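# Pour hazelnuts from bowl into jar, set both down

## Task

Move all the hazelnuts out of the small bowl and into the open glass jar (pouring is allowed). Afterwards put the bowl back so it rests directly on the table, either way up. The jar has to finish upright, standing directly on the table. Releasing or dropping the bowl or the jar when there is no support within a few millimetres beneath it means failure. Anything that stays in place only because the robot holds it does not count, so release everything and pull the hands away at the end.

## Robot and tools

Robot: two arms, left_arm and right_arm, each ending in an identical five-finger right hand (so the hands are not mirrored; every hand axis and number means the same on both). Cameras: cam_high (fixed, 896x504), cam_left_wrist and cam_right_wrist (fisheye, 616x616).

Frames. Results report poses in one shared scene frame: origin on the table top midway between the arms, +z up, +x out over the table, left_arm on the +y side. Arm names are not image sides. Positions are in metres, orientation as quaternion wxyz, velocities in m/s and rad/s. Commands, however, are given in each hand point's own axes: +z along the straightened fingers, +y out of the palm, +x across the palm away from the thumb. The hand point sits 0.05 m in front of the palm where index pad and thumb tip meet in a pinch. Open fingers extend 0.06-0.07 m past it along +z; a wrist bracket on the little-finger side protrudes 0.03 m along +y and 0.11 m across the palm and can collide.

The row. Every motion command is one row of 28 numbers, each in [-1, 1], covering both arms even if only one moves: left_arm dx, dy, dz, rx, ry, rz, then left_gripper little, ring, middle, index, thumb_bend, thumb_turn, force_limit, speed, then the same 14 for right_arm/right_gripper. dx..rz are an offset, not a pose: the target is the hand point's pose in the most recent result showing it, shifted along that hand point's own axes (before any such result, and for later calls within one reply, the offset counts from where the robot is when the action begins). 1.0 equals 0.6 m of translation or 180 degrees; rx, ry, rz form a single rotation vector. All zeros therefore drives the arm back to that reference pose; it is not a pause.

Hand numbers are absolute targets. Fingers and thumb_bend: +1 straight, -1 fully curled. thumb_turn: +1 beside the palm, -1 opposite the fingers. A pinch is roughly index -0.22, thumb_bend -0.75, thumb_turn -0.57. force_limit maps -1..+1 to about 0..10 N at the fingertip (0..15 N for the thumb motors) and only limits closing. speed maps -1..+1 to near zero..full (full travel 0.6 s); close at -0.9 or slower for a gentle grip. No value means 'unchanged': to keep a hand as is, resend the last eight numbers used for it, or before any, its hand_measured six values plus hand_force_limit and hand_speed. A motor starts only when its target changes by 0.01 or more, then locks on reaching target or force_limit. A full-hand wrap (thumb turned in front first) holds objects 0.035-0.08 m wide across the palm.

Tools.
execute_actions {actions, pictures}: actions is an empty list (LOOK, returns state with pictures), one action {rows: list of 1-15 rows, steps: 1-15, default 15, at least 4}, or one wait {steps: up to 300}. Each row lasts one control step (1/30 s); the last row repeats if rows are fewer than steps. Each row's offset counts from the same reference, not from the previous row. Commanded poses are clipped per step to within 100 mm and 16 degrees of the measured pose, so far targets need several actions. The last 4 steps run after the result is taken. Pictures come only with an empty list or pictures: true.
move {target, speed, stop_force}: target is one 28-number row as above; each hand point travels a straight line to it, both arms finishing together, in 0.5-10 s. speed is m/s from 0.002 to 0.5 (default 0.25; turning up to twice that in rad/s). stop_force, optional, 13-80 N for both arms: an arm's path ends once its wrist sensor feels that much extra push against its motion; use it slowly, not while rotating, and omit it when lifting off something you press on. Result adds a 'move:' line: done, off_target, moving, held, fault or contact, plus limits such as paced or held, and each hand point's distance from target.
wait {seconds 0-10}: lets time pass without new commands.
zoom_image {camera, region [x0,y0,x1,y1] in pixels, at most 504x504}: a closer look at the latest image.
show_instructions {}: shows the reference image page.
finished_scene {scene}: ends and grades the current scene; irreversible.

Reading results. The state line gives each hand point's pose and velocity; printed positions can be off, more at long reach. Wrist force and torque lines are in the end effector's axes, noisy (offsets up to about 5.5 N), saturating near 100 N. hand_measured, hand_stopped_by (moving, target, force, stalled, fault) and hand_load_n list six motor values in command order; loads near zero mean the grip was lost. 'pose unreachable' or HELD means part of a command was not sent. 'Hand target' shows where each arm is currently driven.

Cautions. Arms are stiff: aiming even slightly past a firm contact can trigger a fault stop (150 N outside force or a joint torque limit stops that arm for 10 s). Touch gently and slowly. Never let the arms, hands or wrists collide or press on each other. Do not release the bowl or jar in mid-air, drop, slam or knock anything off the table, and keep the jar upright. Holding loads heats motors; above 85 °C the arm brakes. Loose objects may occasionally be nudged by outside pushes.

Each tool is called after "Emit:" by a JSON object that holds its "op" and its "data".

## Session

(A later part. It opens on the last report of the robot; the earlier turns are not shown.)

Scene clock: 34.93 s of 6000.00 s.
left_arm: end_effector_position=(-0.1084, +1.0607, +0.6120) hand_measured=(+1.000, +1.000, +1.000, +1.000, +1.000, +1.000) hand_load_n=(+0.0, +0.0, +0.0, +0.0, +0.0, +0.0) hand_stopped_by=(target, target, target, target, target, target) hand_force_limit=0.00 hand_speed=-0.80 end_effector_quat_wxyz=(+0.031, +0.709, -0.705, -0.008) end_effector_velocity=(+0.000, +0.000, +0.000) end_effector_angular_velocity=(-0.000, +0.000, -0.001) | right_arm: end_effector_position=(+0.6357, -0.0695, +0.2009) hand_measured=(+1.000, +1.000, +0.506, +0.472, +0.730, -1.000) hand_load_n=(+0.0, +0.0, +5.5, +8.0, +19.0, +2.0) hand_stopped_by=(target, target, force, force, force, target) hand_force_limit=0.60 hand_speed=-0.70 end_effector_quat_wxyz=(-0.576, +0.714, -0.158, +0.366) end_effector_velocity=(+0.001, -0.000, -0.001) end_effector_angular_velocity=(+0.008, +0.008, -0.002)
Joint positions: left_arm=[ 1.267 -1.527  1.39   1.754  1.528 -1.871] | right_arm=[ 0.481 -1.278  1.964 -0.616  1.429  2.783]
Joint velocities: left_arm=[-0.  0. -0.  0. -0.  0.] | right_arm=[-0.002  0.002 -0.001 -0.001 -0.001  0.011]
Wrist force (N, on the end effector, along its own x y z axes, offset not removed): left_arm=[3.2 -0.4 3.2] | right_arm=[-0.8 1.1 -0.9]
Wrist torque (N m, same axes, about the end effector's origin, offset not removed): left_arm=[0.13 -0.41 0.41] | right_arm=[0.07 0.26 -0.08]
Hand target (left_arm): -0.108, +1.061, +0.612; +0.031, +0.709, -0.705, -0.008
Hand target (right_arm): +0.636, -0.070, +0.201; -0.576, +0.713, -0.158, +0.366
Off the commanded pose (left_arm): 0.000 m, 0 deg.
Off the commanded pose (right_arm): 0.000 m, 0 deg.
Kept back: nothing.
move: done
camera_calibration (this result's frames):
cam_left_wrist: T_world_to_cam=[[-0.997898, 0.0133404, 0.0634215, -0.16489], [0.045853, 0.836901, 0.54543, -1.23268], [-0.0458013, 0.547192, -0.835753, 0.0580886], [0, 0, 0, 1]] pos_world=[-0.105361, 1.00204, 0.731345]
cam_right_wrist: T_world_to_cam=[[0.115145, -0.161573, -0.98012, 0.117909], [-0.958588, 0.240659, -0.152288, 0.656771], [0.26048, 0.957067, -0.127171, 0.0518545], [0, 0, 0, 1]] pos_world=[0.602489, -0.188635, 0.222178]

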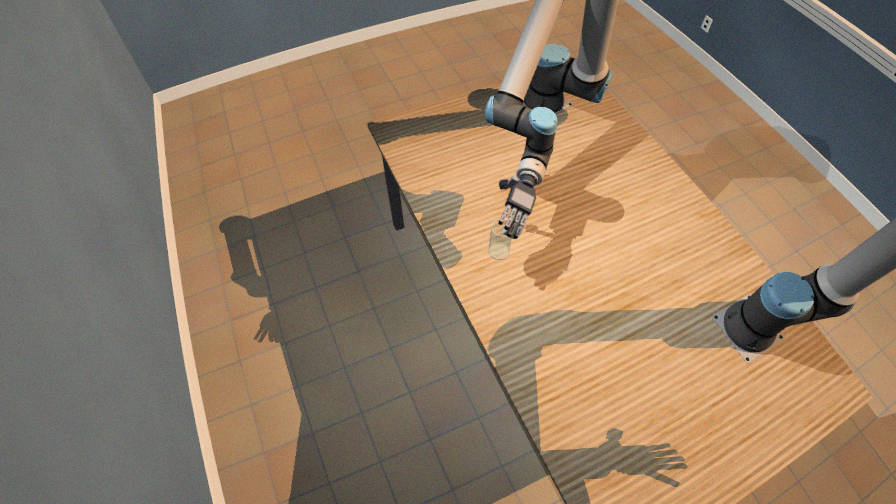

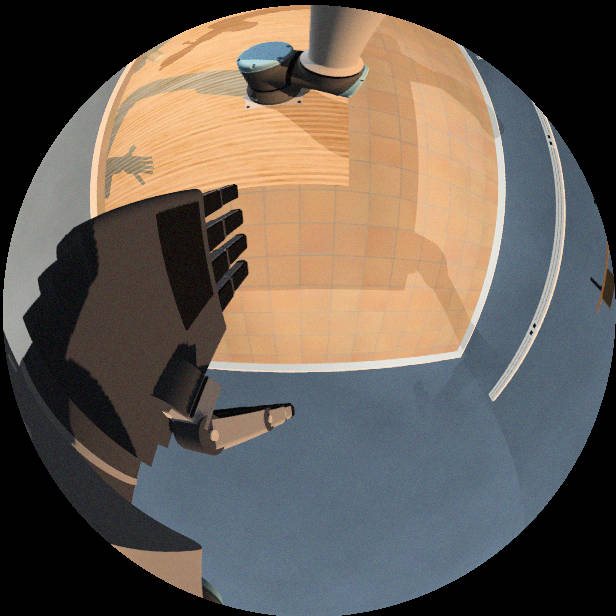

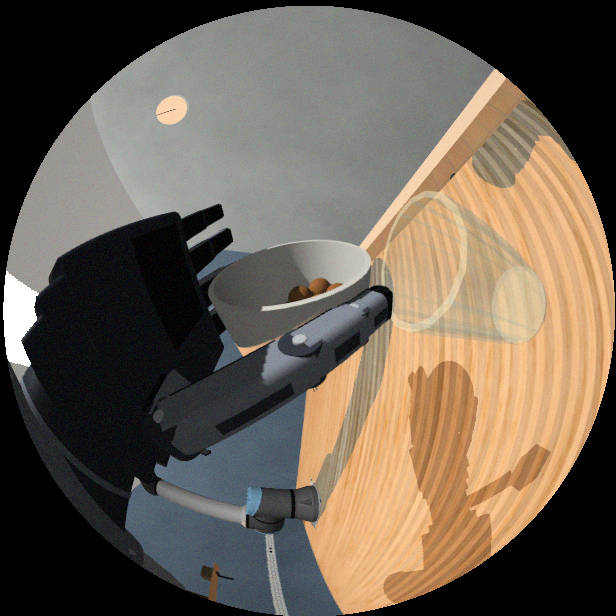

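Emit:
{"op": "move", "data": {"target": [0,0,0,0,0,0,1,1,1,1,1,1,0,-0.8,0.0,0,0.006,0,0,0,1,1,-1,-1,-1,-1,0.6,-0.7], "speed": 0.02}}

Emit:
{"op": "move", "data": {"target": [0,0,0,0,0,0,1,1,1,1,1,1,0,-0.8,0.014,0.011,0,0,0,0.14,1,1,-1,-1,-1,-1,0.6,-0.7], "speed": 0.025}}

Scene clock: 37.10 s of 6000.00 s.
left_arm: end_effector_position=(-0.1084, +1.0607, +0.6120) hand_measured=(+1.000, +1.000, +1.000, +1.000, +1.000, +1.000) hand_load_n=(+0.0, +0.0, +0.0, +0.0, +0.0, +0.0) hand_stopped_by=(target, target, target, target, target, target) hand_force_limit=0.00 hand_speed=-0.80 end_effector_quat_wxyz=(+0.031, +0.709, -0.705, -0.008) end_effector_velocity=(-0.000, -0.000, -0.001) end_effector_angular_velocity=(-0.002, +0.001, +0.000) | right_arm: end_effector_position=(+0.6382, -0.0671, +0.2007) hand_measured=(+1.000, +1.000, +0.506, +0.472, +0.730, -1.000) hand_load_n=(+0.0, +0.0, +5.5, +8.0, +19.0, +2.0) hand_stopped_by=(target, target, force, force, force, target) hand_force_limit=0.60 hand_speed=-0.70 end_effector_quat_wxyz=(-0.576, +0.714, -0.158, +0.366) end_effector_velocity=(+0.001, +0.001, -0.000) end_effector_angular_velocity=(-0.002, -0.001, +0.000)
Joint positions: left_arm=[ 1.267 -1.527  1.39   1.754  1.528 -1.871] | right_arm=[ 0.482 -1.273  1.957 -0.615  1.43   2.783]
Joint velocities: left_arm=[ 0.     0.     0.002 -0.    -0.    -0.   ] | right_arm=[ 0.001  0.002 -0.002  0.001  0.001 -0.002]
Wrist force (N, on the end effector, along its own x y z axes, offset not removed): left_arm=[3.3 -2.3 -2.4] | right_arm=[-3.1 3.0 -2.9]
Wrist torque (N m, same axes, about the end effector's origin, offset not removed): left_arm=[0.26 -0.25 0.20] | right_arm=[0.55 0.57 -0.23]
Hand target (left_arm): -0.108, +1.061, +0.612; +0.031, +0.709, -0.705, -0.008
Hand target (right_arm): +0.638, -0.067, +0.201; -0.576, +0.714, -0.158, +0.366
Off the commanded pose (left_arm): 0.000 m, 0 deg.
Off the commanded pose (right_arm): 0.000 m, 0 deg.
Kept back: nothing.
move: done
camera_calibration (this result's frames):
cam_left_wrist: T_world_to_cam=[[-0.997898, 0.0133404, 0.0634216, -0.16489], [0.045853, 0.836901, 0.54543, -1.23268], [-0.0458014, 0.547192, -0.835753, 0.0580887], [0, 0, 0, 1]] pos_world=[-0.105361, 1.00204, 0.731345]
cam_right_wrist: T_world_to_cam=[[0.115119, -0.16155, -0.980127, 0.1178], [-0.958583, 0.240698, -0.152262, 0.658527], [0.260513, 0.957061, -0.12715, 0.0488194], [0, 0, 0, 1]] pos_world=[0.604973, -0.186199, 0.221935]

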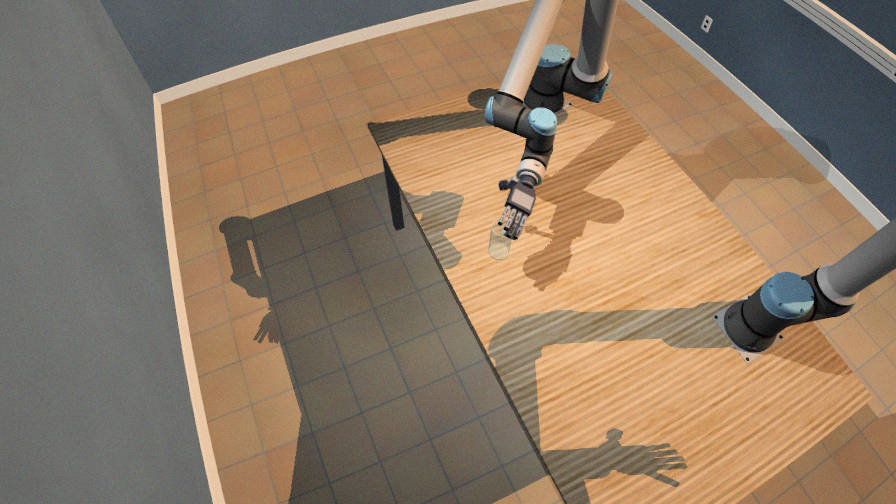

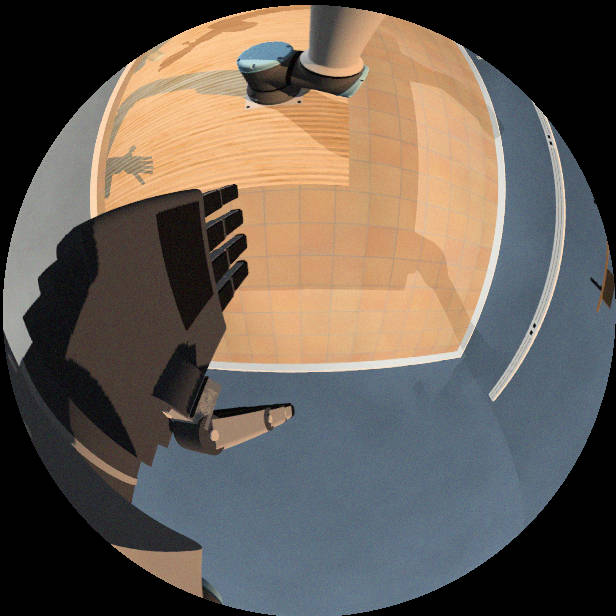

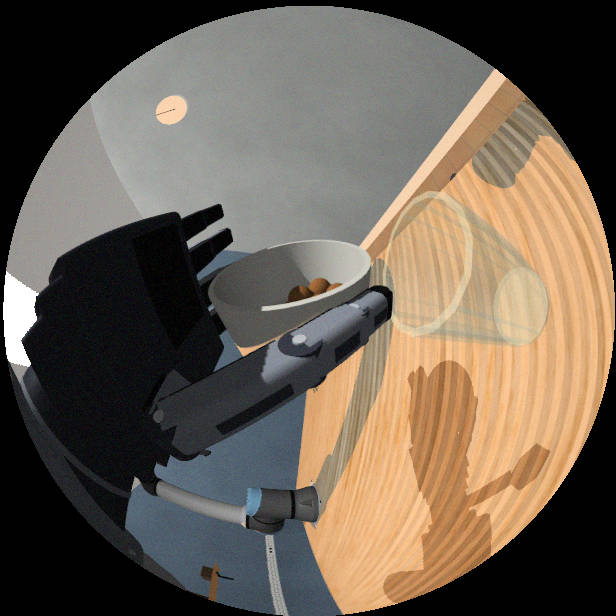

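Scene clock: 46.13 s of 6000.00 s.
left_arm: end_effector_position=(-0.1084, +1.0607, +0.6120) hand_measured=(+1.000, +1.000, +1.000, +1.000, +1.000, +1.000) hand_load_n=(+0.0, +0.0, +0.0, +0.0, +0.0, +0.0) hand_stopped_by=(target, target, target, target, target, target) hand_force_limit=0.00 hand_speed=-0.80 end_effector_quat_wxyz=(+0.031, +0.709, -0.705, -0.008) end_effector_velocity=(-0.000, -0.000, +0.000) end_effector_angular_velocity=(+0.001, -0.001, +0.001) | right_arm: end_effector_position=(+0.6452, -0.0744, +0.1973) hand_measured=(+1.000, +1.000, +0.506, +0.472, +0.730, -1.000) hand_load_n=(+0.0, +0.0, +5.5, +8.0, +19.0, +1.5) hand_stopped_by=(target, target, force, force, force, target) hand_force_limit=0.60 hand_speed=-0.70 end_effector_quat_wxyz=(+0.642, -0.662, +0.309, -0.232) end_effector_velocity=(-0.001, +0.001, +0.000) end_effector_angular_velocity=(+0.007, +0.007, +0.000)
Joint positions: left_arm=[ 1.267 -1.527  1.39   1.754  1.528 -1.871] | right_arm=[ 0.421 -1.265  1.975 -0.641  1.369  3.217]
Joint velocities: left_arm=[ 0.    -0.    -0.001  0.     0.    -0.   ] | right_arm=[-0.     0.     0.    -0.001 -0.001  0.01 ]
Wrist force (N, on the end effector, along its own x y z axes, offset not removed): left_arm=[2.7 -3.0 0.6] | right_arm=[-1.5 3.2 2.1]
Wrist torque (N m, same axes, about the end effector's origin, offset not removed): left_arm=[-0.05 -0.38 0.24] | right_arm=[0.17 0.30 -0.05]
Hand target (left_arm): -0.108, +1.061, +0.612; +0.031, +0.709, -0.705, -0.008
Hand target (right_arm): +0.645, -0.074, +0.197; +0.642, -0.662, +0.310, -0.232
Off the commanded pose (left_arm): 0.000 m, 0 deg.
Off the commanded pose (right_arm): 0.000 m, 0 deg.
Kept back: nothing.
move: done
camera_calibration (this result's frames):
cam_left_wrist: T_world_to_cam=[[-0.997898, 0.0133405, 0.0634216, -0.16489], [0.0458532, 0.836901, 0.54543, -1.23268], [-0.0458013, 0.547192, -0.835753, 0.0580887], [0, 0, 0, 1]] pos_world=[-0.105361, 1.00204, 0.731345]
cam_right_wrist: T_world_to_cam=[[-0.192457, 0.146256, -0.970345, 0.331915], [-0.939501, 0.258081, 0.225238, 0.580951], [0.28337, 0.954989, 0.0877378, -0.00374907], [0, 0, 0, 1]] pos_world=[0.610746, -0.194897, 0.191549]

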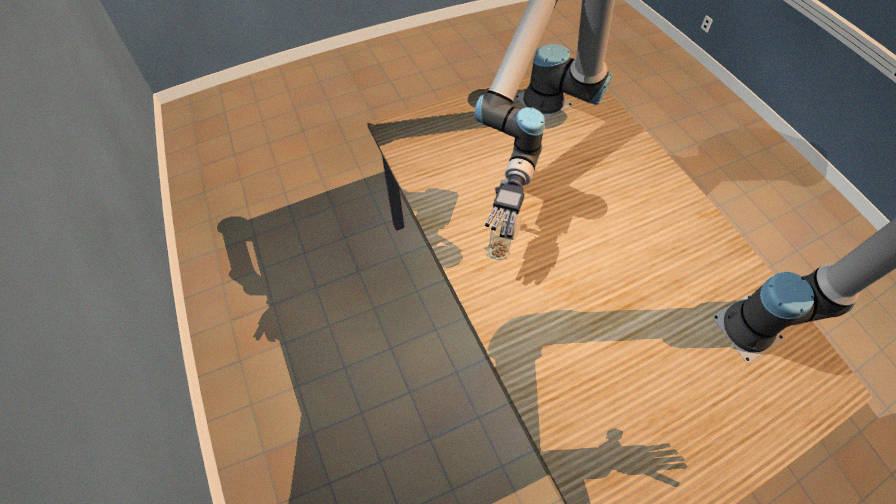

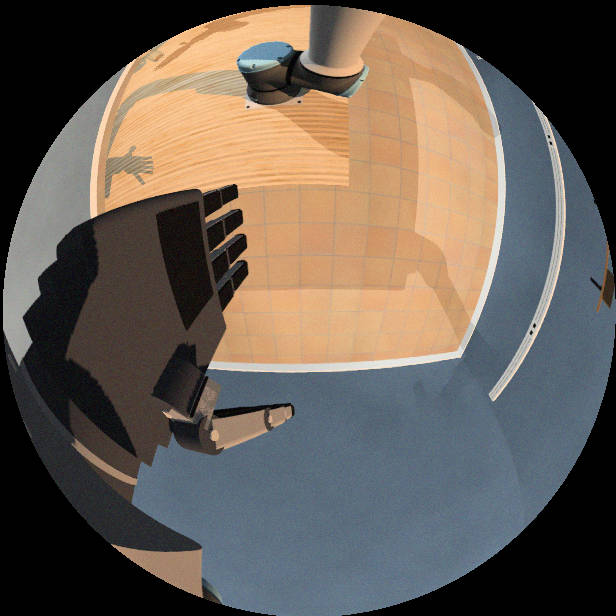

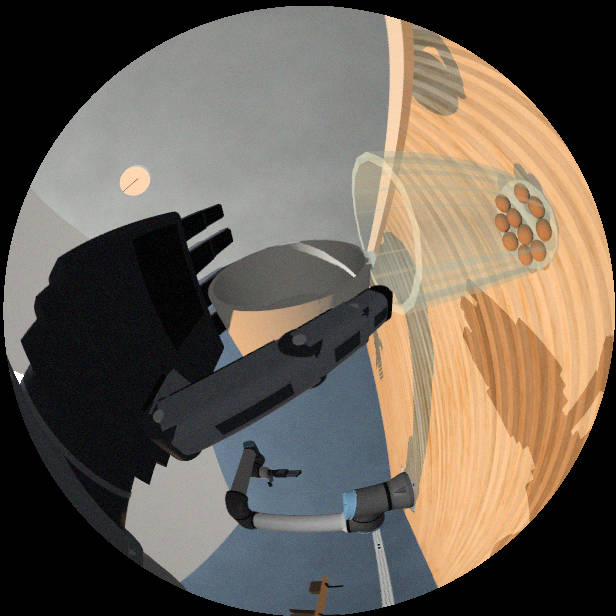

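Emit:
{"op": "move", "data": {"target": [0,0,0,0,0,0,1,1,1,1,1,1,0,-0.8,0,-0.05,0,0,0,0.03,1,1,-1,-1,-1,-1,0.6,-0.7], "speed": 0.06}}

Emit:
{"op": "move", "data": {"target": [0,0,0,0,0,0,1,1,1,1,1,1,0,-0.8,-0.22,0.04,0.3,0,0,-0.56,1,1,-1,-1,-1,-1,0.6,-0.7], "speed": 0.3}}

Scene clock: 47.50 s of 6000.00 s.
left_arm: end_effector_position=(-0.1084, +1.0607, +0.6120) hand_measured=(+1.000, +1.000, +1.000, +1.000, +1.000, +1.000) hand_load_n=(+0.0, +0.0, +0.0, +0.0, +0.0, +0.0) hand_stopped_by=(target, target, target, target, target, target) hand_force_limit=0.00 hand_speed=-0.80 end_effector_quat_wxyz=(+0.031, +0.709, -0.705, -0.008) end_effector_velocity=(-0.000, +0.000, +0.001) end_effector_angular_velocity=(+0.001, -0.000, +0.000) | right_arm: end_effector_position=(+0.6485, -0.0749, +0.2269) hand_measured=(+1.000, +1.000, +0.506, +0.472, +0.730, -1.000) hand_load_n=(+0.0, +0.0, +6.0, +8.0, +19.0, +1.5) hand_stopped_by=(target, target, force, force, force, target) hand_force_limit=0.60 hand_speed=-0.70 end_effector_quat_wxyz=(+0.652, -0.647, +0.340, -0.202) end_effector_velocity=(+0.000, -0.000, +0.002) end_effector_angular_velocity=(+0.005, +0.005, +0.001)
Joint positions: left_arm=[ 1.267 -1.527  1.39   1.754  1.528 -1.871] | right_arm=[ 0.409 -1.292  1.955 -0.593  1.357  3.31 ]
Joint velocities: left_arm=[ 0.     0.    -0.001  0.    -0.     0.   ] | right_arm=[-0.001 -0.002 -0.001  0.004 -0.002  0.006]
Wrist force (N, on the end effector, along its own x y z axes, offset not removed): left_arm=[3.8 -3.0 -0.4] | right_arm=[1.4 -0.2 2.1]
Wrist torque (N m, same axes, about the end effector's origin, offset not removed): left_arm=[-0.11 -0.50 0.30] | right_arm=[-0.12 0.04 0.19]
Hand target (left_arm): -0.108, +1.061, +0.612; +0.031, +0.709, -0.705, -0.008
Hand target (right_arm): +0.649, -0.075, +0.227; +0.652, -0.647, +0.340, -0.202
Off the commanded pose (left_arm): 0.000 m, 0 deg.
Off the commanded pose (right_arm): 0.000 m, 0 deg.
Kept back: nothing.
move: done
camera_calibration (this result's frames):
cam_left_wrist: T_world_to_cam=[[-0.997898, 0.0133406, 0.0634216, -0.16489], [0.0458532, 0.836901, 0.54543, -1.23268], [-0.0458012, 0.547191, -0.835753, 0.0580888], [0, 0, 0, 1]] pos_world=[-0.105361, 1.00204, 0.731345]
cam_right_wrist: T_world_to_cam=[[-0.254667, 0.210921, -0.943746, 0.400506], [-0.920388, 0.246562, 0.303468, 0.546538], [0.296699, 0.945896, 0.131338, -0.0260444], [0, 0, 0, 1]] pos_world=[0.61275, -0.194595, 0.215539]

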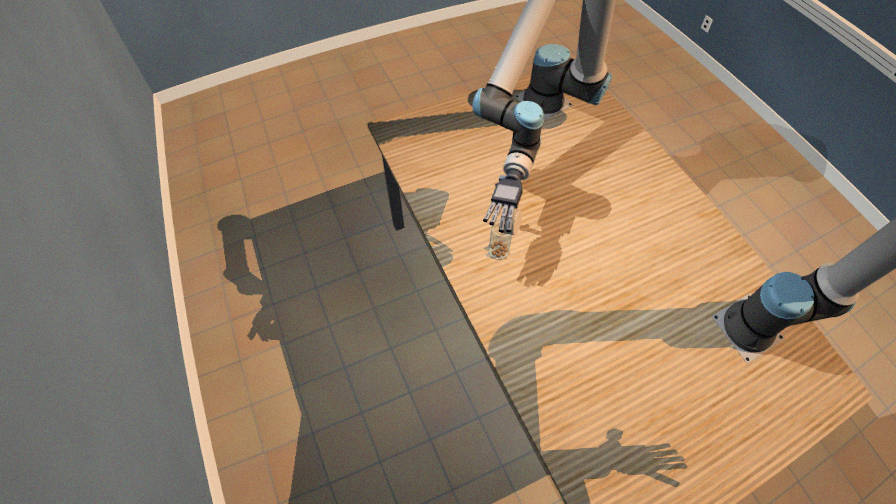

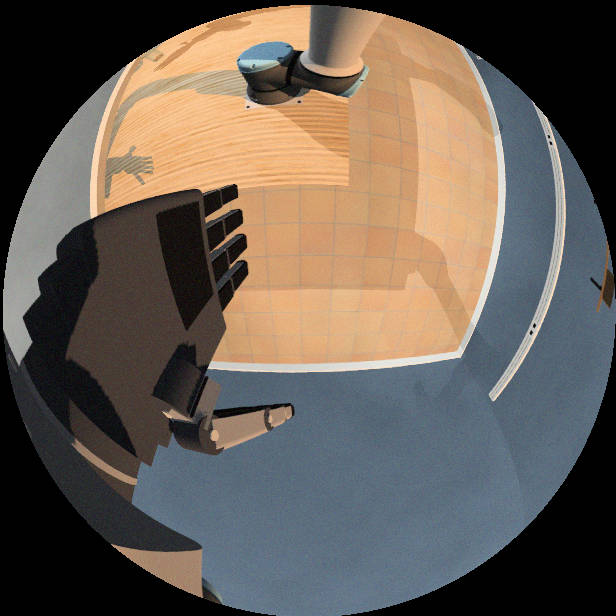

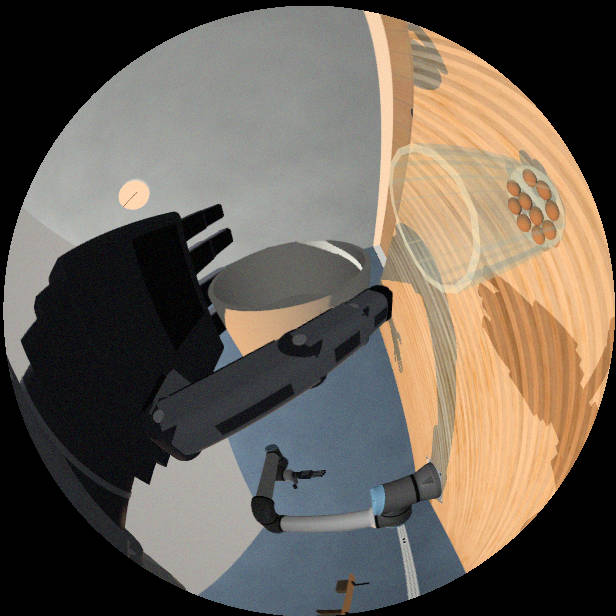

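Scene clock: 50.97 s of 6000.00 s.
left_arm: end_effector_position=(-0.1084, +1.0607, +0.6120) hand_measured=(+1.000, +1.000, +1.000, +1.000, +1.000, +1.000) hand_load_n=(+0.0, +0.0, +0.0, +0.0, +0.0, +0.0) hand_stopped_by=(target, target, target, target, target, target) hand_force_limit=0.00 hand_speed=-0.80 end_effector_quat_wxyz=(+0.031, +0.709, -0.705, -0.008) end_effector_velocity=(+0.000, +0.000, -0.000) end_effector_angular_velocity=(-0.001, +0.000, -0.000) | right_arm: end_effector_position=(+0.6806, +0.1470, +0.2157) hand_measured=(+1.000, +1.000, +0.506, +0.472, +0.730, -1.000) hand_load_n=(+0.0, +0.0, +6.0, +8.5, +19.0, +2.5) hand_stopped_by=(target, target, force, force, force, target) hand_force_limit=0.60 hand_speed=-0.70 end_effector_quat_wxyz=(-0.260, +0.674, +0.282, +0.631) end_effector_velocity=(-0.001, +0.001, -0.001) end_effector_angular_velocity=(-0.007, -0.005, +0.001)
Joint positions: left_arm=[ 1.267 -1.527  1.39   1.754  1.528 -1.871] | right_arm=[ 0.746 -0.947  1.488 -0.472  1.693  1.575]
Joint velocities: left_arm=[0. 0. 0. 0. 0. 0.] | right_arm=[ 0.002  0.003 -0.002  0.     0.002 -0.009]
Wrist force (N, on the end effector, along its own x y z axes, offset not removed): left_arm=[4.9 -1.8 -0.4] | right_arm=[-1.5 2.1 -3.2]
Wrist torque (N m, same axes, about the end effector's origin, offset not removed): left_arm=[0.05 -0.69 0.59] | right_arm=[0.71 0.23 0.16]
Hand target (left_arm): -0.108, +1.061, +0.612; +0.031, +0.709, -0.705, -0.008
Hand target (right_arm): +0.681, +0.147, +0.216; -0.260, +0.674, +0.282, +0.631
Off the commanded pose (left_arm): 0.000 m, 0 deg.
Off the commanded pose (right_arm): 0.001 m, 0 deg.
Kept back: nothing.
move: done
camera_calibration (this result's frames):
cam_left_wrist: T_world_to_cam=[[-0.997898, 0.0133402, 0.0634215, -0.16489], [0.0458528, 0.836901, 0.54543, -1.23268], [-0.0458014, 0.547191, -0.835753, 0.0580889], [0, 0, 0, 1]] pos_world=[-0.105361, 1.00204, 0.731345]
cam_right_wrist: T_world_to_cam=[[0.716527, -0.681396, -0.149295, -0.349931], [-0.469243, -0.312472, -0.825937, 0.543535], [0.51614, 0.661862, -0.543634, -0.20595], [0, 0, 0, 1]] pos_world=[0.612084, 0.0677087, 0.284721]

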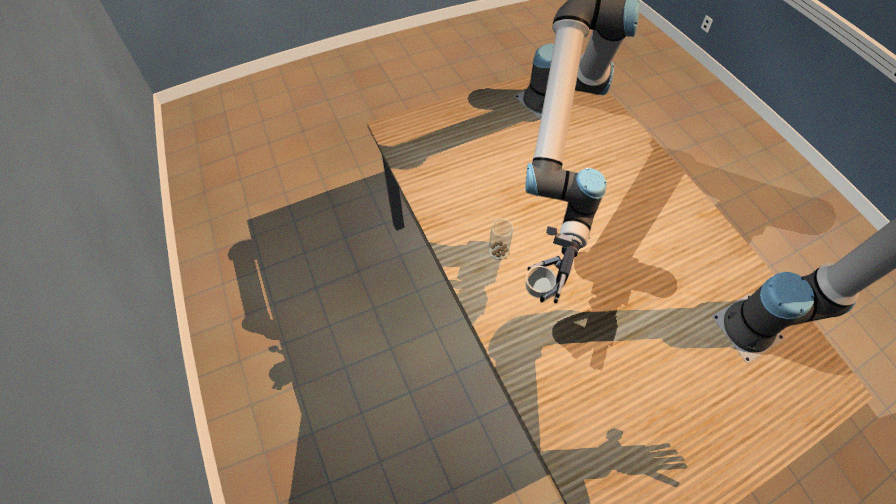

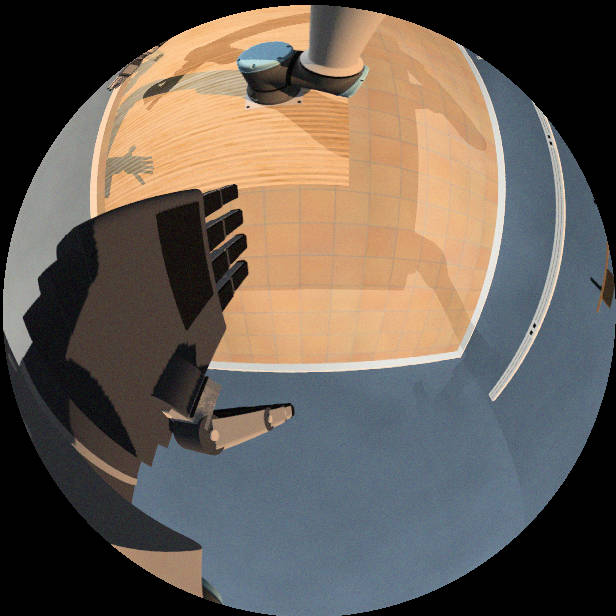

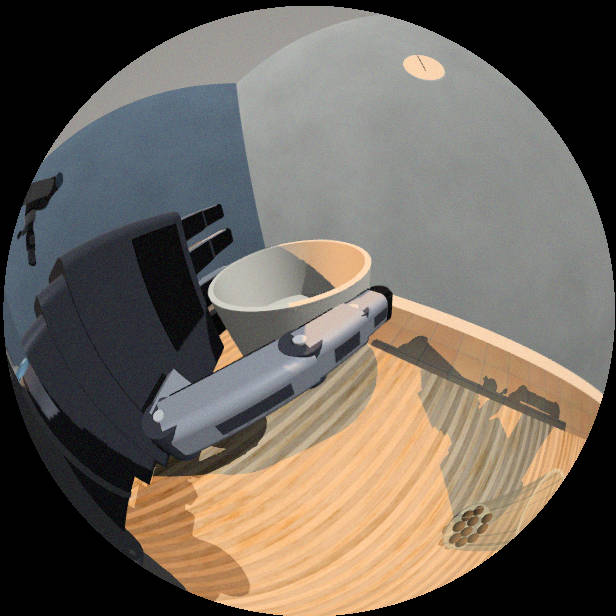

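Emit:
{"op": "move", "data": {"target": [0,0,0,0,0,0,1,1,1,1,1,1,0,-0.8,-0.316,0,0.022,0,0,0,1,1,-1,-1,-1,-1,0.6,-0.7], "speed": 0.15}}

Emit:
{"op": "move", "data": {"target": [0,0,0,0,0,0,1,1,1,1,1,1,0,-0.8,-0.013,0,0.001,0,0,0,1,1,-1,-1,-1,-1,0.6,-0.7], "speed": 0.005, "stop_force": 13}}

Scene clock: 53.13 s of 6000.00 s.
left_arm: end_effector_position=(-0.1084, +1.0607, +0.6120) hand_measured=(+1.000, +1.000, +1.000, +1.000, +1.000, +1.000) hand_load_n=(+0.0, +0.0, +0.0, +0.0, +0.0, +0.0) hand_stopped_by=(target, target, target, target, target, target) hand_force_limit=0.00 hand_speed=-0.80 end_effector_quat_wxyz=(+0.031, +0.709, -0.705, -0.008) end_effector_velocity=(-0.001, -0.000, +0.000) end_effector_angular_velocity=(+0.000, -0.000, +0.001) | right_arm: end_effector_position=(+0.6812, +0.1468, +0.0258) hand_measured=(+1.000, +1.000, +0.506, +0.472, +0.730, -1.000) hand_load_n=(+0.0, +0.0, +6.0, +8.5, +18.5, +2.5) hand_stopped_by=(target, target, force, force, force, target) hand_force_limit=0.60 hand_speed=-0.70 end_effector_quat_wxyz=(-0.260, +0.674, +0.281, +0.631) end_effector_velocity=(+0.001, +0.001, +0.000) end_effector_angular_velocity=(+0.002, -0.002, +0.000)
Joint positions: left_arm=[ 1.267 -1.527  1.39   1.754  1.528 -1.871] | right_arm=[ 0.746 -0.755  1.546 -0.723  1.693  1.575]
Joint velocities: left_arm=[ 0.001 -0.     0.     0.    -0.     0.   ] | right_arm=[-0.     0.002 -0.003 -0.002 -0.001 -0.001]
Wrist force (N, on the end effector, along its own x y z axes, offset not removed): left_arm=[0.8 -1.2 -2.8] | right_arm=[-3.6 5.2 -1.5]
Wrist torque (N m, same axes, about the end effector's origin, offset not removed): left_arm=[0.34 -0.03 0.20] | right_arm=[1.23 0.48 0.06]
Hand target (left_arm): -0.108, +1.061, +0.612; +0.031, +0.709, -0.705, -0.008
Hand target (right_arm): +0.681, +0.147, +0.026; -0.260, +0.674, +0.282, +0.631
Off the commanded pose (left_arm): 0.000 m, 0 deg.
Off the commanded pose (right_arm): 0.000 m, 0 deg.
Kept back: nothing.
move: done
camera_calibration (this result's frames):
cam_left_wrist: T_world_to_cam=[[-0.997898, 0.0133405, 0.0634215, -0.16489], [0.0458531, 0.836901, 0.54543, -1.23268], [-0.0458012, 0.547192, -0.835753, 0.0580888], [0, 0, 0, 1]] pos_world=[-0.105361, 1.00204, 0.731345]
cam_right_wrist: T_world_to_cam=[[0.716507, -0.681404, -0.149353, -0.378782], [-0.469333, -0.312492, -0.825879, 0.386973], [0.516086, 0.661844, -0.543708, -0.309318], [0, 0, 0, 1]] pos_world=[0.612653, 0.0675424, 0.0948423]

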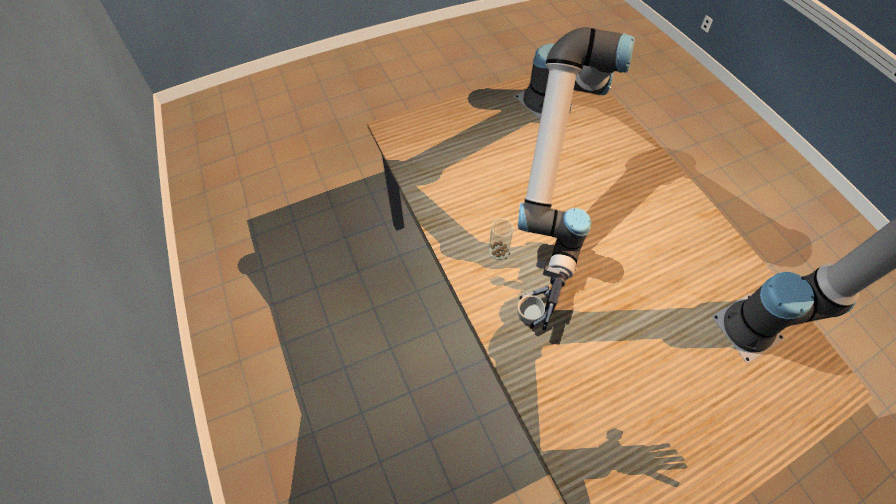

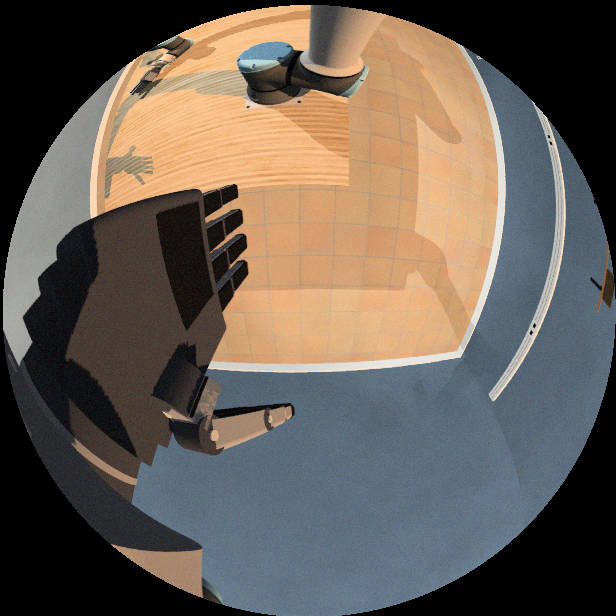

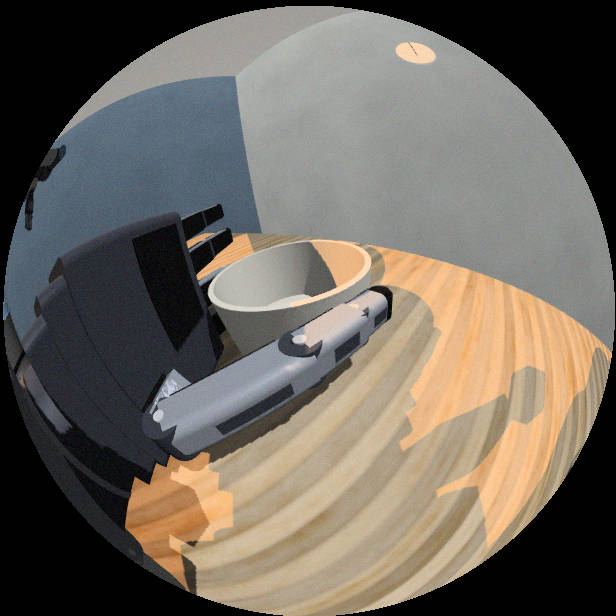

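Scene clock: 54.90 s of 6000.00 s.
left_arm: end_effector_position=(-0.1084, +1.0607, +0.6120) hand_measured=(+1.000, +1.000, +1.000, +1.000, +1.000, +1.000) hand_load_n=(+0.0, +0.0, +0.0, +0.0, +0.0, +0.0) hand_stopped_by=(target, target, target, target, target, target) hand_force_limit=0.00 hand_speed=-0.80 end_effector_quat_wxyz=(+0.031, +0.709, -0.705, -0.008) end_effector_velocity=(-0.000, -0.000, -0.000) end_effector_angular_velocity=(-0.001, +0.000, -0.000) | right_arm: end_effector_position=(+0.6813, +0.1468, +0.0181) hand_measured=(+1.000, +1.000, +0.506, +0.472, +0.730, -1.000) hand_load_n=(+0.0, +0.0, +5.5, +8.5, +19.0, +2.0) hand_stopped_by=(target, target, force, force, force, target) hand_force_limit=0.60 hand_speed=-0.70 end_effector_quat_wxyz=(-0.260, +0.674, +0.281, +0.631) end_effector_velocity=(+0.000, -0.000, -0.000) end_effector_angular_velocity=(+0.001, -0.000, -0.000)
Joint positions: left_arm=[ 1.267 -1.527  1.39   1.754  1.528 -1.871] | right_arm=[ 0.746 -0.746  1.546 -0.732  1.693  1.575]
Joint velocities: left_arm=[-0. -0.  0.  0. -0.  0.] | right_arm=[-0.     0.001 -0.    -0.001 -0.     0.001]
Wrist force (N, on the end effector, along its own x y z axes, offset not removed): left_arm=[0.8 -2.7 0.9] | right_arm=[5.0 1.3 -1.3]
Wrist torque (N m, same axes, about the end effector's origin, offset not removed): left_arm=[0.02 -0.22 0.04] | right_arm=[0.38 0.14 0.43]
Hand target (left_arm): -0.108, +1.061, +0.612; +0.031, +0.709, -0.705, -0.008
Hand target (right_arm): +0.681, +0.147, +0.018; -0.260, +0.674, +0.281, +0.631
Off the commanded pose (left_arm): 0.000 m, 0 deg.
Off the commanded pose (right_arm): 0.000 m, 0 deg.
Kept back: nothing.
move: done
camera_calibration (this result's frames):
cam_left_wrist: T_world_to_cam=[[-0.997898, 0.0133405, 0.0634215, -0.16489], [0.0458531, 0.836901, 0.54543, -1.23268], [-0.0458012, 0.547192, -0.835753, 0.0580888], [0, 0, 0, 1]] pos_world=[-0.105361, 1.00204, 0.731345]
cam_right_wrist: T_world_to_cam=[[0.716517, -0.68139, -0.149368, -0.379957], [-0.469267, -0.312401, -0.825951, 0.380637], [0.516132, 0.661901, -0.543594, -0.313605], [0, 0, 0, 1]] pos_world=[0.612727, 0.0675878, 0.0871598]

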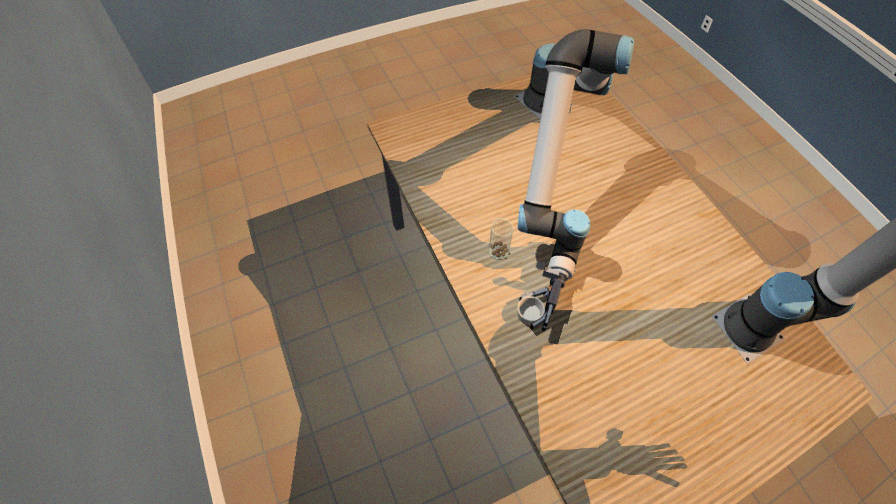

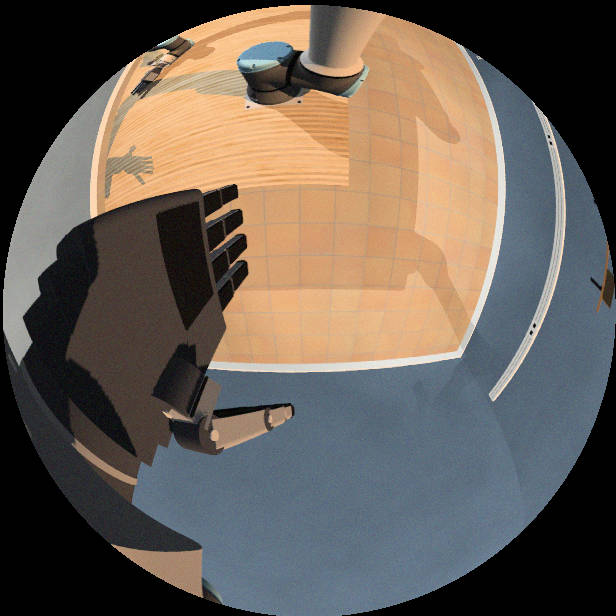

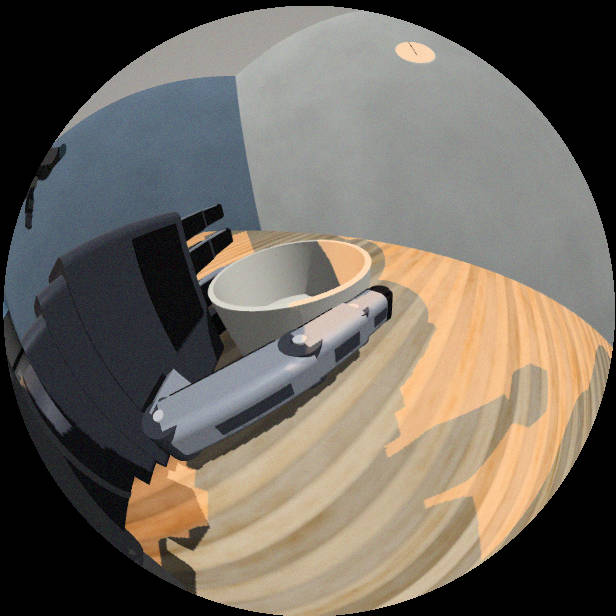

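Emit:
{"op": "move", "data": {"target": [0,0,0,0,0,0,1,1,1,1,1,1,0,-0.8,-0.001,0,0,0,0,0,1,1,1,1,1,-1,0.6,-0.5], "speed": 0.005}}

Emit:
{"op": "move", "data": {"target": [0,0,0,0,0,0,1,1,1,1,1,1,0,-0.8,0.03,-0.08,-0.17,0,0,0,1,1,1,1,1,-1,0.6,-0.5], "speed": 0.12}}

Scene clock: 56.03 s of 6000.00 s.
left_arm: end_effector_position=(-0.1084, +1.0607, +0.6120) hand_measured=(+1.000, +1.000, +1.000, +1.000, +1.000, +1.000) hand_load_n=(+0.0, +0.0, +0.0, +0.0, +0.0, +0.0) hand_stopped_by=(target, target, target, target, target, target) hand_force_limit=0.00 hand_speed=-0.80 end_effector_quat_wxyz=(+0.031, +0.709, -0.705, -0.008) end_effector_velocity=(+0.000, -0.000, -0.001) end_effector_angular_velocity=(-0.001, -0.000, -0.001) | right_arm: end_effector_position=(+0.6813, +0.1468, +0.0176) hand_measured=(+1.000, +1.000, +1.000, +1.000, +1.000, -1.000) hand_load_n=(+0.0, +0.0, +0.0, +0.0, +0.0, +0.0) hand_stopped_by=(target, target, target, target, target, target) hand_force_limit=0.60 hand_speed=-0.50 end_effector_quat_wxyz=(-0.260, +0.674, +0.281, +0.631) end_effector_velocity=(-0.001, -0.000, -0.001) end_effector_angular_velocity=(-0.000, +0.002, +0.000)
Joint positions: left_arm=[ 1.267 -1.527  1.39   1.754  1.528 -1.871] | right_arm=[ 0.746 -0.745  1.547 -0.733  1.693  1.575]
Joint velocities: left_arm=[-0.    -0.     0.001 -0.     0.     0.   ] | right_arm=[0.    0.001 0.    0.    0.    0.001]
Wrist force (N, on the end effector, along its own x y z axes, offset not removed): left_arm=[1.6 -3.3 3.1] | right_arm=[-2.5 -0.4 0.5]
Wrist torque (N m, same axes, about the end effector's origin, offset not removed): left_arm=[-0.29 -0.31 0.12] | right_arm=[-0.03 0.70 -0.10]
Hand target (left_arm): -0.108, +1.061, +0.612; +0.031, +0.709, -0.705, -0.008
Hand target (right_arm): +0.681, +0.147, +0.018; -0.260, +0.674, +0.281, +0.631
Off the commanded pose (left_arm): 0.000 m, 0 deg.
Off the commanded pose (right_arm): 0.000 m, 0 deg.
Kept back: nothing.
move: done
camera_calibration (this result's frames):
cam_left_wrist: T_world_to_cam=[[-0.997898, 0.0133405, 0.0634215, -0.16489], [0.0458531, 0.836901, 0.54543, -1.23268], [-0.0458013, 0.547192, -0.835753, 0.0580887], [0, 0, 0, 1]] pos_world=[-0.105361, 1.00204, 0.731345]
cam_right_wrist: T_world_to_cam=[[0.716514, -0.681394, -0.149368, -0.380054], [-0.469269, -0.312399, -0.82595, 0.380125], [0.516135, 0.661898, -0.543595, -0.313898], [0, 0, 0, 1]] pos_world=[0.612709, 0.0675532, 0.0865631]

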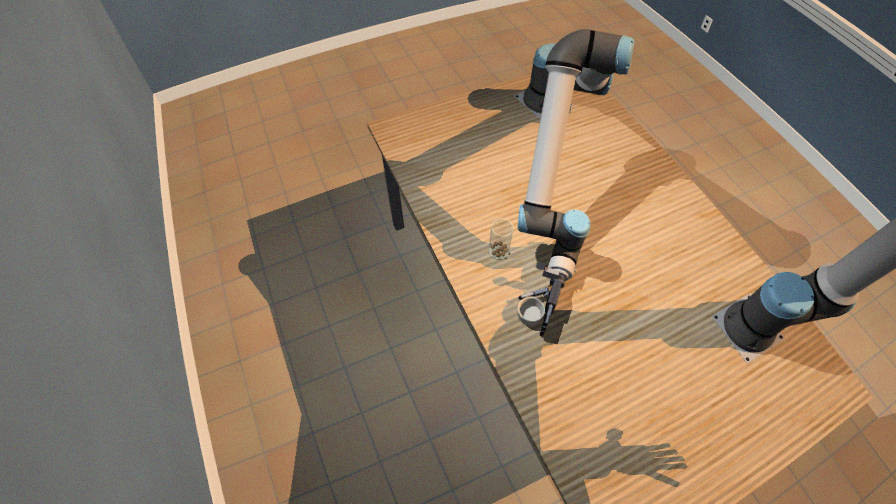

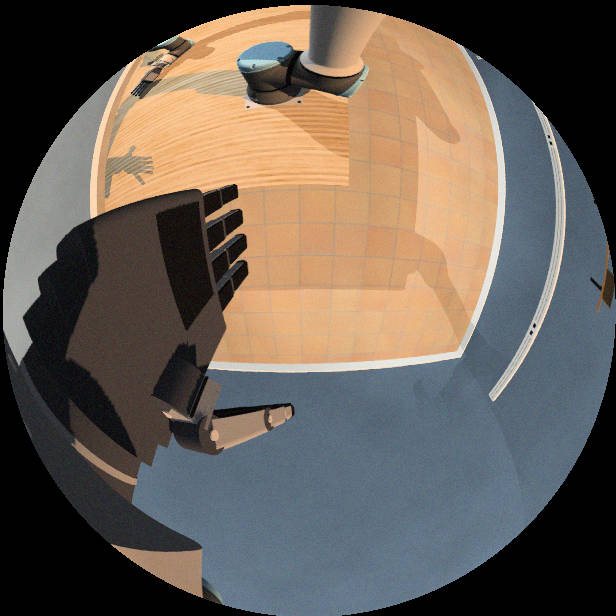

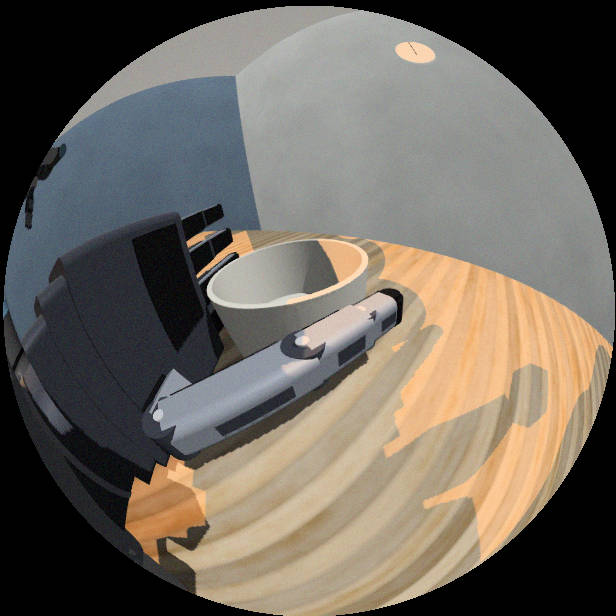

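Scene clock: 57.47 s of 6000.00 s.
left_arm: end_effector_position=(-0.1084, +1.0607, +0.6120) hand_measured=(+1.000, +1.000, +1.000, +1.000, +1.000, +1.000) hand_load_n=(+0.0, +0.0, +0.0, +0.0, +0.0, +0.0) hand_stopped_by=(target, target, target, target, target, target) hand_force_limit=0.00 hand_speed=-0.80 end_effector_quat_wxyz=(+0.031, +0.709, -0.705, -0.008) end_effector_velocity=(+0.001, +0.000, +0.001) end_effector_angular_velocity=(+0.001, -0.001, -0.002) | right_arm: end_effector_position=(+0.5763, +0.1096, +0.0422) hand_measured=(+1.000, +1.000, +1.000, +1.000, +1.000, -1.000) hand_load_n=(+0.0, +0.0, +0.0, +0.0, +0.0, +0.0) hand_stopped_by=(target, target, target, target, target, target) hand_force_limit=0.60 hand_speed=-0.50 end_effector_quat_wxyz=(-0.260, +0.674, +0.281, +0.631) end_effector_velocity=(-0.001, -0.001, +0.001) end_effector_angular_velocity=(+0.001, +0.001, +0.001)
Joint positions: left_arm=[ 1.267 -1.527  1.39   1.754  1.528 -1.871] | right_arm=[ 0.825 -0.861  1.725 -0.795  1.772  1.58 ]
Joint velocities: left_arm=[-0.002 -0.    -0.001  0.     0.     0.   ] | right_arm=[ 0.    -0.002  0.003 -0.    -0.001  0.001]
Wrist force (N, on the end effector, along its own x y z axes, offset not removed): left_arm=[2.7 -1.0 -2.9] | right_arm=[5.0 1.4 3.9]
Wrist torque (N m, same axes, about the end effector's origin, offset not removed): left_arm=[0.45 -0.20 0.26] | right_arm=[0.25 -0.50 0.48]
Hand target (left_arm): -0.108, +1.061, +0.612; +0.031, +0.709, -0.705, -0.008
Hand target (right_arm): +0.576, +0.110, +0.042; -0.260, +0.674, +0.281, +0.631
Off the commanded pose (left_arm): 0.000 m, 0 deg.
Off the commanded pose (right_arm): 0.000 m, 0 deg.
Kept back: nothing.
move: done
camera_calibration (this result's frames):
cam_left_wrist: T_world_to_cam=[[-0.997898, 0.0133403, 0.0634216, -0.16489], [0.045853, 0.836901, 0.54543, -1.23268], [-0.0458014, 0.547192, -0.835753, 0.0580887], [0, 0, 0, 1]] pos_world=[-0.105361, 1.00204, 0.731345]
cam_right_wrist: T_world_to_cam=[[0.716508, -0.681398, -0.149374, -0.326548], [-0.469277, -0.312397, -0.825946, 0.339656], [0.516134, 0.661895, -0.543599, -0.221691], [0, 0, 0, 1]] pos_world=[0.507789, 0.0303339, 0.111249]

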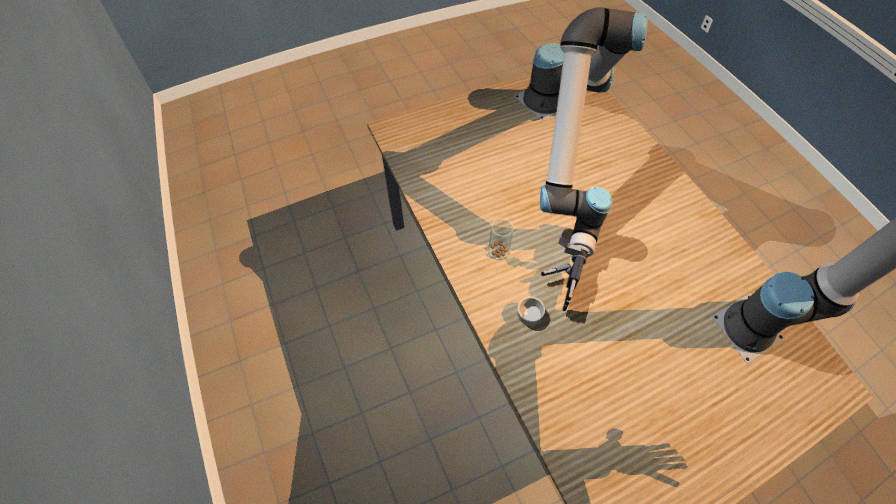

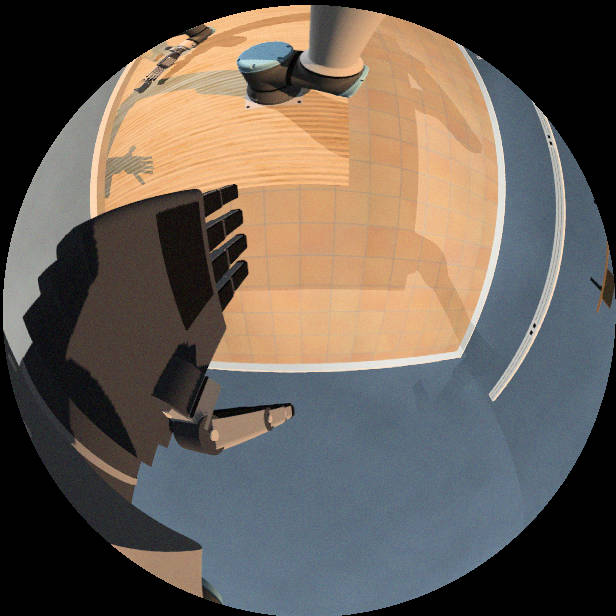

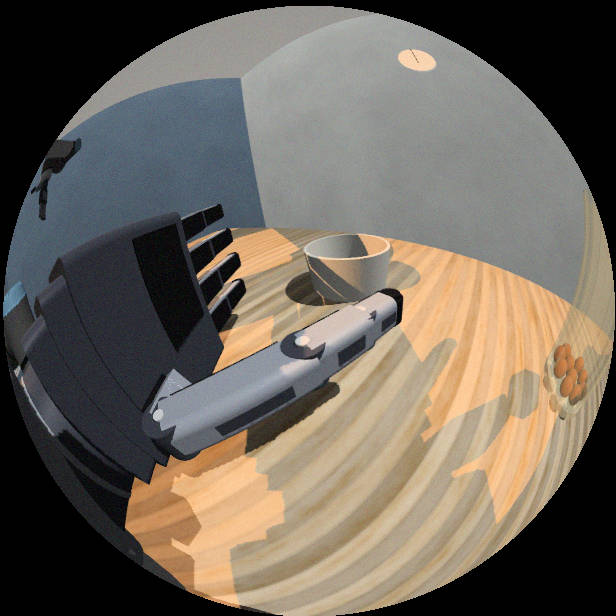

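Emit:
{"op": "finished_scene", "data": {"scene": 2}}

The scene is finished: the task was done.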